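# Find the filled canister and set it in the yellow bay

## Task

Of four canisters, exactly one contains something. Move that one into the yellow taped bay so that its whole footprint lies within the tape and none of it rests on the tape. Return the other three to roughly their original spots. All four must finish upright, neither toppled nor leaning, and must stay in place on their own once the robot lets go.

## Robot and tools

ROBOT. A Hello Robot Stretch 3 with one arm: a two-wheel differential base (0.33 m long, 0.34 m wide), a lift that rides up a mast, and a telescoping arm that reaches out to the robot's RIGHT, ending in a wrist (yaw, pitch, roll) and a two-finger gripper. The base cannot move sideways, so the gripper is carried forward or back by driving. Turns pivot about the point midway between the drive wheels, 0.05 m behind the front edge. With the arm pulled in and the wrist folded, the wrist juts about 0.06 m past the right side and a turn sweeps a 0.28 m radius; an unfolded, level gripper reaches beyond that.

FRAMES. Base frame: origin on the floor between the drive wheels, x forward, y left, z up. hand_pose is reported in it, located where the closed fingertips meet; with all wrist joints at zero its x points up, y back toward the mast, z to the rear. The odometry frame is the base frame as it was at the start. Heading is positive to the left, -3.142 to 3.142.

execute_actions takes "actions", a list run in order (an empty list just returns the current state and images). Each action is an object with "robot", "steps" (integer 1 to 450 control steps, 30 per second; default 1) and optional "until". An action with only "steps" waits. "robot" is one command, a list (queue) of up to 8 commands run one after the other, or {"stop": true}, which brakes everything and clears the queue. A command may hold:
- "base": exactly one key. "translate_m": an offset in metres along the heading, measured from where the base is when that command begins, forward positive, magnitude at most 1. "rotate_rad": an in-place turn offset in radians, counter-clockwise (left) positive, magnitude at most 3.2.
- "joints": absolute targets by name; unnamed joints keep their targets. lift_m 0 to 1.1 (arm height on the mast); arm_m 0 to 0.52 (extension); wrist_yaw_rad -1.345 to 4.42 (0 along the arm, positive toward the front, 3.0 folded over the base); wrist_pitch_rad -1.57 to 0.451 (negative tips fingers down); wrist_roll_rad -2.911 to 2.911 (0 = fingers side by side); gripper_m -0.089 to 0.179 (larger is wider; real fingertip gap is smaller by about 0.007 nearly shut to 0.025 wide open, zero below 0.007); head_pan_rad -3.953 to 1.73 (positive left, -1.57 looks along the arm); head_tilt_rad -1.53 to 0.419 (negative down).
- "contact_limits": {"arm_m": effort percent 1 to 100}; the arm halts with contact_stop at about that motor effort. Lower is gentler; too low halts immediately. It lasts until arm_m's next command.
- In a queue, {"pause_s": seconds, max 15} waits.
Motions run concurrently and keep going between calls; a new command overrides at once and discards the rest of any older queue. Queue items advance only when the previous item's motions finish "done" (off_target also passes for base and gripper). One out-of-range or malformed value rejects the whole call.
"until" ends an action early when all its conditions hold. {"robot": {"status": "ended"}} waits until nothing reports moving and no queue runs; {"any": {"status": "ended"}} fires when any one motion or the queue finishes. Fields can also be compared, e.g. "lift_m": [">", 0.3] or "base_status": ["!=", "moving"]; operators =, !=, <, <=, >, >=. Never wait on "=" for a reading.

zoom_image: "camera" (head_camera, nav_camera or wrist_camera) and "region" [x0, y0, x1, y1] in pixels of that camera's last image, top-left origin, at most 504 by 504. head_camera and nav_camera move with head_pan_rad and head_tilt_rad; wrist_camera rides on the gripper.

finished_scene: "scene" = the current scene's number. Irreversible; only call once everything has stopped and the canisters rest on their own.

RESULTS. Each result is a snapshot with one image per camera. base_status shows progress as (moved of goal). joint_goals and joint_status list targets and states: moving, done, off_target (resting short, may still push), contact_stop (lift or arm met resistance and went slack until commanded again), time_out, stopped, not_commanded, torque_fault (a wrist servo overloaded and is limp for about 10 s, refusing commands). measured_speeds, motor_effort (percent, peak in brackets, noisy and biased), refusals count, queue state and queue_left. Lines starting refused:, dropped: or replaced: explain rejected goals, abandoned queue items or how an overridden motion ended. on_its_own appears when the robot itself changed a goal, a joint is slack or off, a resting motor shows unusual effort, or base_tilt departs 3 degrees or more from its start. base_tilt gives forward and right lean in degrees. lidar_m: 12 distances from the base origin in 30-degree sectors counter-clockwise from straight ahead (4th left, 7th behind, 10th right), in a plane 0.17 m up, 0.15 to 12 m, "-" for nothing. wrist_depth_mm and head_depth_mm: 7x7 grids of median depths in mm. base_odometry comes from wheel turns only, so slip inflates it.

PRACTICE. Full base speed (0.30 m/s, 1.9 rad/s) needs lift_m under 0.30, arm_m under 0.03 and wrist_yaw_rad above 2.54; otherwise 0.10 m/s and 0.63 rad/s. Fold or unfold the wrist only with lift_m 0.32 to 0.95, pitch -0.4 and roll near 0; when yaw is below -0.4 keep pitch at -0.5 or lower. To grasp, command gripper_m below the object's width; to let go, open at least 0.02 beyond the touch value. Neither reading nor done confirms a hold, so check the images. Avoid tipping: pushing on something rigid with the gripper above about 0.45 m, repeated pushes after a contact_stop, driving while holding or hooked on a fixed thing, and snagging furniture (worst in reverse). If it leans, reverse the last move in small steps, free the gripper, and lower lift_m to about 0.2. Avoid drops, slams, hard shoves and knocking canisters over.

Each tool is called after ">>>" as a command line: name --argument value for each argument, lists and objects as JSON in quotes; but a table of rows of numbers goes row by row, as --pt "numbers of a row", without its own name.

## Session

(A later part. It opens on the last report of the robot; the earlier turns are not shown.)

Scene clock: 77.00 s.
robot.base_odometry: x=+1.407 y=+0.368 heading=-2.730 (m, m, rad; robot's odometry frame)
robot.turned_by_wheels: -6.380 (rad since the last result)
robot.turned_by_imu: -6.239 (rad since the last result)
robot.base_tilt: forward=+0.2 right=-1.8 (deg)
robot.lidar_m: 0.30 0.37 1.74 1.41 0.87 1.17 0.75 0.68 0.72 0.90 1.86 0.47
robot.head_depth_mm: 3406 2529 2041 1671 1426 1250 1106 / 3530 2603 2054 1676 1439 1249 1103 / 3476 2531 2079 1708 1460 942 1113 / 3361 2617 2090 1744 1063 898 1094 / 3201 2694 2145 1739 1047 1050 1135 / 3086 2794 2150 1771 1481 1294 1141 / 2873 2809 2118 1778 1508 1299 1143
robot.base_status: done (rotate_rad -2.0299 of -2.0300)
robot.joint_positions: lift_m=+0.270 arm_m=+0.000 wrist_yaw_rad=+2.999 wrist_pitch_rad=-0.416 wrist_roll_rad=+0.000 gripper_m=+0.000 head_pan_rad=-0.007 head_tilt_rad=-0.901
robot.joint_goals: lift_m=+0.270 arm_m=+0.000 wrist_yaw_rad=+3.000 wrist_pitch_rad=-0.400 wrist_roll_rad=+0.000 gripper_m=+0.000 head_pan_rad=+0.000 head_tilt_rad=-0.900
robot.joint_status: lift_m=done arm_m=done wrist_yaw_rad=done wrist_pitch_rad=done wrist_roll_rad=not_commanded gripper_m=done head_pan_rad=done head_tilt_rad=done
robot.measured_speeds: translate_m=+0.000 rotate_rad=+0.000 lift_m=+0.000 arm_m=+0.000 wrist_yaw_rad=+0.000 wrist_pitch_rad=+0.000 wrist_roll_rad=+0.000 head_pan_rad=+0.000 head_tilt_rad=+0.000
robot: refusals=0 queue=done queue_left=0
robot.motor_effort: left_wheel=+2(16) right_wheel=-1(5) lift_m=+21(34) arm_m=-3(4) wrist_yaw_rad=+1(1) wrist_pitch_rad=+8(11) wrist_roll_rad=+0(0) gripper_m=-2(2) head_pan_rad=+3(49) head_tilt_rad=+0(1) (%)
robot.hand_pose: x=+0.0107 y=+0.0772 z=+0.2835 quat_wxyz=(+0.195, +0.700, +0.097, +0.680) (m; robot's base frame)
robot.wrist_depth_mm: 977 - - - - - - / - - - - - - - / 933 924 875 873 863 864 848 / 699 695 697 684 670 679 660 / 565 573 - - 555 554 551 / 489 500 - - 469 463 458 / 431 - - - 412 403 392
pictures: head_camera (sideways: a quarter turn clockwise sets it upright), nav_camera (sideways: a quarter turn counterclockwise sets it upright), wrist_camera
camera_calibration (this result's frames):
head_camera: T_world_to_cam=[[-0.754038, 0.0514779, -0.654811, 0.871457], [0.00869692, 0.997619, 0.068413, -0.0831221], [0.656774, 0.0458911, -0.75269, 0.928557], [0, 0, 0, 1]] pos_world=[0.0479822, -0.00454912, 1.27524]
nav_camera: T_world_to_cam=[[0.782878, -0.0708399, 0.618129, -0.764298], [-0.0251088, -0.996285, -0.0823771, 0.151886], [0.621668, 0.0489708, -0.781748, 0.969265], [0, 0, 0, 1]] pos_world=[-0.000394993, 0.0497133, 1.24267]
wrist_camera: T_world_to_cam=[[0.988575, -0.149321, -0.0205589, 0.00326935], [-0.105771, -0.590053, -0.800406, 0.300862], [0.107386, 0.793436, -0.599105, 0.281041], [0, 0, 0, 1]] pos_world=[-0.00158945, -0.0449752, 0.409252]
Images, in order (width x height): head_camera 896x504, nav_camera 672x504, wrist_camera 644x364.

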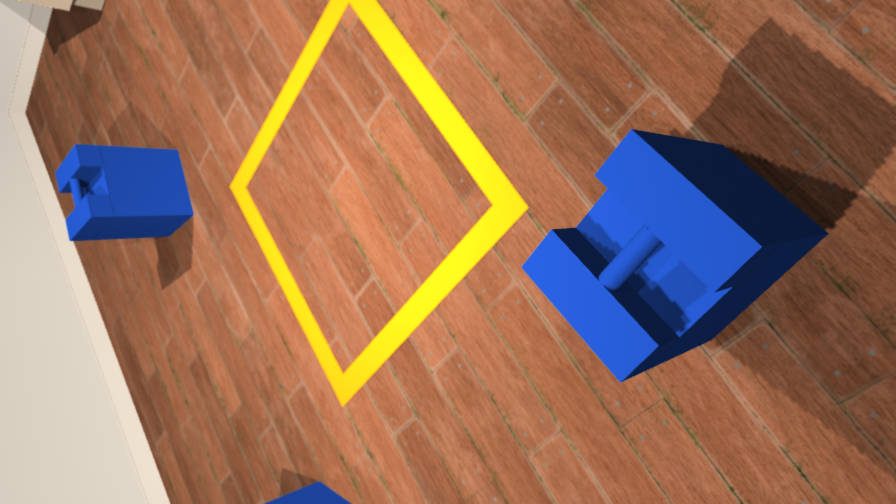

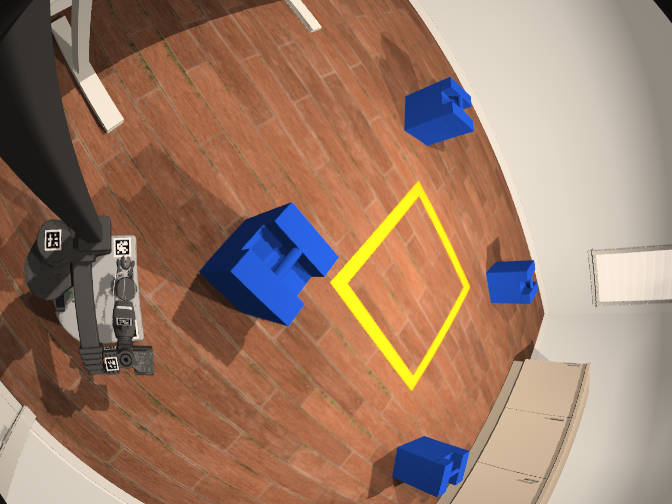

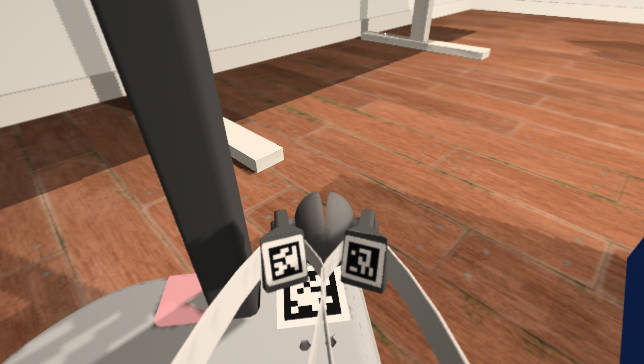

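Corner toward me; it should settle flat as I push.

>>> execute_actions --actions '[{"robot":[{"base":{"rotate_rad":-0.08}},{"base":{"translate_m":0.24},"joints":{"head_tilt_rad":-1.2}},{"joints":{"lift_m":0.33}},{"base":{"translate_m":0.6}}],"steps":450,"until":{"robot":{"status":"ended"}}}]'

Scene clock: 92.80 s.
robot.base_odometry: x=+0.613 y=+0.094 heading=-2.810 (m, m, rad; robot's odometry frame)
robot.turned_by_wheels: -0.080 (rad since the last result)
robot.turned_by_imu: -0.075 (rad since the last result)
robot.base_tilt: forward=+0.1 right=-1.8 (deg)
robot.lidar_m: 0.15 - 0.15 1.68 1.86 1.41 1.47 1.32 1.33 1.59 1.23 2.26
robot.head_depth_mm: 1893 1688 1517 1377 1260 1177 1084 / 1901 1698 1537 1385 1266 1186 - / 1874 1720 1539 1406 1282 1186 - / 1790 1745 1557 1413 907 857 - / 1929 1755 1564 1418 978 914 1131 / 1991 1743 1587 1433 907 919 1123 / 2022 1789 1605 1447 1311 1185 1118
robot.base_status: done (translate_m +0.5999 of +0.6000)
robot.joint_positions: lift_m=+0.330 arm_m=+0.000 wrist_yaw_rad=+2.999 wrist_pitch_rad=-0.416 wrist_roll_rad=+0.000 gripper_m=+0.000 head_pan_rad=-0.007 head_tilt_rad=-1.187
robot.joint_goals: lift_m=+0.330 arm_m=+0.000 wrist_yaw_rad=+3.000 wrist_pitch_rad=-0.400 wrist_roll_rad=+0.000 gripper_m=+0.000 head_pan_rad=+0.000 head_tilt_rad=-1.200
robot.joint_status: lift_m=done arm_m=done wrist_yaw_rad=done wrist_pitch_rad=done wrist_roll_rad=not_commanded gripper_m=done head_pan_rad=done head_tilt_rad=done
robot.measured_speeds: translate_m=+0.000 rotate_rad=+0.000 lift_m=+0.000 arm_m=+0.000 wrist_yaw_rad=+0.000 wrist_pitch_rad=+0.000 wrist_roll_rad=+0.000 head_pan_rad=+0.000 head_tilt_rad=+0.000
robot: refusals=0 queue=done queue_left=0
robot.motor_effort: left_wheel=+15(35) right_wheel=+4(10) lift_m=+31(34) arm_m=-3(4) wrist_yaw_rad=+0(0) wrist_pitch_rad=+8(8) wrist_roll_rad=+0(0) gripper_m=-2(2) head_pan_rad=+4(4) head_tilt_rad=-4(19) (%)
robot.hand_pose: x=+0.0106 y=+0.0772 z=+0.3430 quat_wxyz=(+0.195, +0.700, +0.097, +0.680) (m; robot's base frame)
robot.wrist_depth_mm: - - - - - 942 937 / - - - - 309 285 281 / - - - - 193 169 166 / 815 787 791 797 161 135 130 / 657 640 - - 155 144 141 / 552 546 - 536 171 164 159 / 468 490 - - 214 192 184
pictures: head_camera (sideways: a quarter turn clockwise sets it upright), nav_camera (sideways: a quarter turn counterclockwise sets it upright), wrist_camera
camera_calibration (this result's frames):
head_camera: T_world_to_cam=[[-0.908204, 0.0523519, -0.41524, 0.560302], [0.0277452, 0.997494, 0.0650765, -0.0788696], [0.417607, 0.0475819, -0.907381, 1.1311], [0, 0, 0, 1]] pos_world=[0.0387037, -0.00448051, 1.26413]
nav_camera: T_world_to_cam=[[0.925516, -0.0716329, 0.371872, -0.444383], [-0.0474312, -0.996142, -0.0738376, 0.140876], [0.375726, 0.0506995, -0.925343, 1.15739], [0, 0, 0, 1]] pos_world=[-0.0168957, 0.0498204, 1.24664]
wrist_camera: T_world_to_cam=[[0.988617, -0.149046, -0.0205573, 0.00453408], [-0.10563, -0.590261, -0.800271, 0.348434], [0.107143, 0.793333, -0.599285, 0.316776], [0, 0, 0, 1]] pos_world=[-0.00161777, -0.0449661, 0.468774]
Images, in order (width x height): head_camera 896x504, nav_camera 672x504, wrist_camera 644x364.

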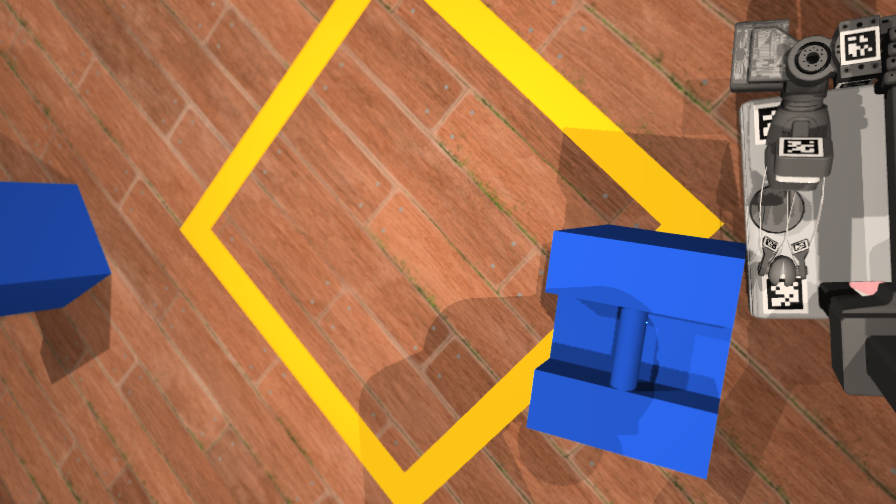

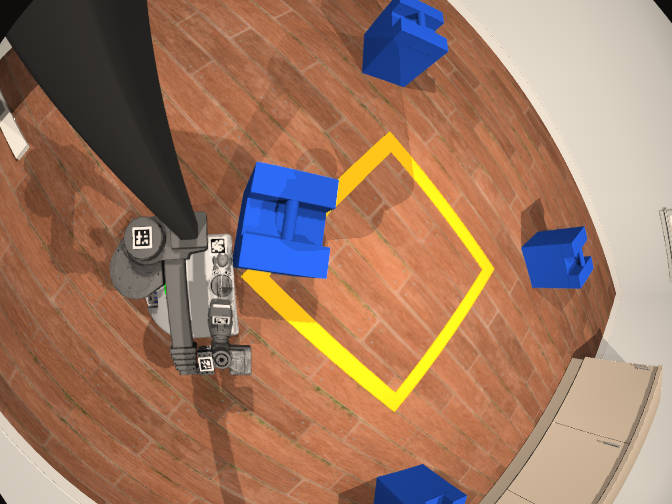

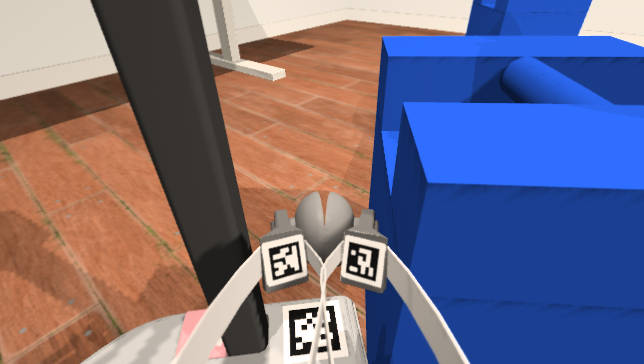

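>>> execute_actions --actions '[{"robot":[{"joints":{"lift_m":0.27}},{"base":{"translate_m":-0.3}},{"base":{"rotate_rad":1.6}},{"base":{"translate_m":0.28}},{"base":{"rotate_rad":-1.85}},{"base":{"translate_m":0.24}},{"joints":{"lift_m":0.33}},{"base":{"translate_m":0.63}}],"steps":450,"until":{"robot":{"status":"ended"}}},{"steps":450,"until":{"robot":{"status":"ended"}}},{"robot":{"base":{"translate_m":-0.15}},"steps":450,"until":{"robot":{"status":"ended"}}}]'

Scene clock: 123.17 s.
robot.base_odometry: x=+0.278 y=-0.129 heading=-3.060 (m, m, rad; robot's odometry frame)
robot.turned_by_wheels: -0.250 (rad since the last result)
robot.turned_by_imu: -0.238 (rad since the last result)
robot.base_tilt: forward=+0.1 right=-1.8 (deg)
robot.lidar_m: 0.20 0.21 0.96 0.92 1.68 2.05 1.70 1.72 1.69 1.78 1.19 0.21
robot.head_depth_mm: 1912 1691 1513 1377 1265 1178 1083 / 1915 1691 1536 1394 1257 1182 - / 1924 1723 1552 1395 908 1177 - / 1933 1714 1561 1419 958 1182 - / 1469 1661 1552 1417 920 1191 1133 / 1418 1709 1575 1419 1298 1195 1130 / 2009 1803 1592 1443 1314 1213 1122
robot.base_status: done (translate_m -0.1500 of -0.1500)
robot.joint_positions: lift_m=+0.330 arm_m=+0.000 wrist_yaw_rad=+3.000 wrist_pitch_rad=-0.416 wrist_roll_rad=+0.000 gripper_m=+0.000 head_pan_rad=-0.006 head_tilt_rad=-1.188
robot.joint_goals: lift_m=+0.330 arm_m=+0.000 wrist_yaw_rad=+3.000 wrist_pitch_rad=-0.400 wrist_roll_rad=+0.000 gripper_m=+0.000 head_pan_rad=+0.000 head_tilt_rad=-1.200
robot.joint_status: lift_m=done arm_m=done wrist_yaw_rad=done wrist_pitch_rad=done wrist_roll_rad=not_commanded gripper_m=done head_pan_rad=done head_tilt_rad=done
robot.measured_speeds: translate_m=+0.000 rotate_rad=+0.000 lift_m=+0.000 arm_m=+0.000 wrist_yaw_rad=+0.000 wrist_pitch_rad=+0.000 wrist_roll_rad=+0.000 head_pan_rad=+0.000 head_tilt_rad=+0.000
robot: refusals=0 queue=done queue_left=0
robot.motor_effort: left_wheel=+0(60) right_wheel=+1(13) lift_m=+29(34) arm_m=-3(4) wrist_yaw_rad=+0(1) wrist_pitch_rad=+8(9) wrist_roll_rad=+0(0) gripper_m=-2(3) head_pan_rad=+3(3) head_tilt_rad=-4(4) (%)
robot.hand_pose: x=+0.0105 y=+0.0772 z=+0.3430 quat_wxyz=(+0.195, +0.700, +0.097, +0.680) (m; robot's base frame)
robot.wrist_depth_mm: - - - 896 - - - / - - - - - - - / - - - - - - 215 / 825 807 778 765 769 729 216 / 650 661 - - 635 320 218 / 550 541 - 540 537 324 222 / 478 487 - - 464 330 226
pictures: head_camera (sideways: a quarter turn clockwise sets it upright), nav_camera (sideways: a quarter turn counterclockwise sets it upright), wrist_camera
camera_calibration (this result's frames):
head_camera: T_world_to_cam=[[-0.908757, 0.0515143, -0.414135, 0.558865], [0.0269013, 0.997519, 0.0650507, -0.0788307], [0.416458, 0.0479745, -0.907888, 1.13176], [0, 0, 0, 1]] pos_world=[0.0386619, -0.00445008, 1.26409]
nav_camera: T_world_to_cam=[[0.926034, -0.0707789, 0.370746, -0.44292], [-0.0465992, -0.996185, -0.0737878, 0.140805], [0.374554, 0.0510535, -0.925799, 1.15799], [0, 0, 0, 1]] pos_world=[-0.017009, 0.0497995, 1.24666]
wrist_camera: T_world_to_cam=[[0.988677, -0.148648, -0.0205535, 0.00459856], [-0.105445, -0.590719, -0.799958, 0.348331], [0.106771, 0.793067, -0.599704, 0.316964], [0, 0, 0, 1]] pos_world=[-0.00165918, -0.0449243, 0.46883]
Images, in order (width x height): head_camera 896x504, nav_camera 672x504, wrist_camera 644x364.

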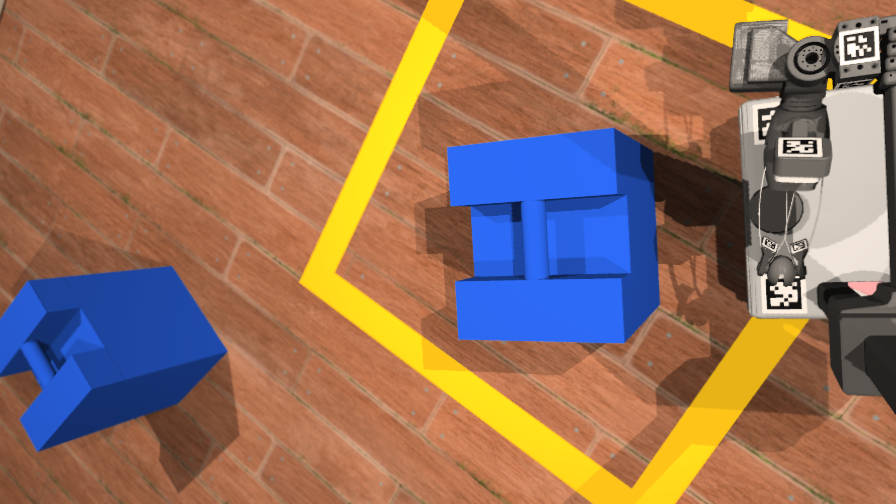

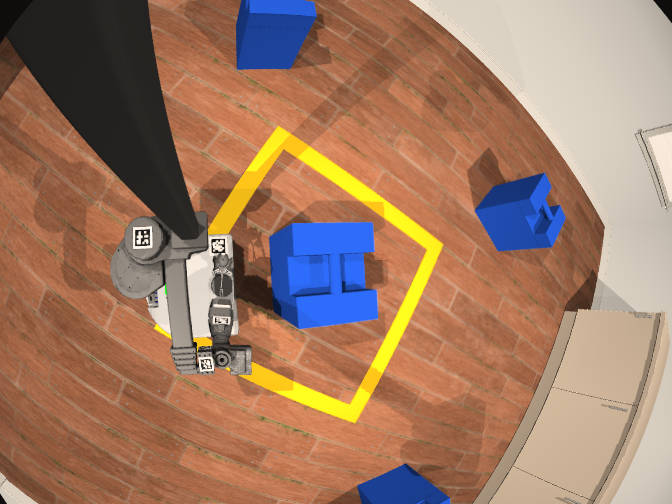

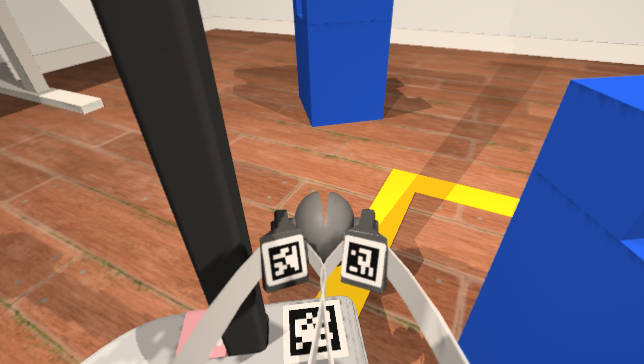

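>>> finished_scene --scene 1

The scene is finished: the task was done.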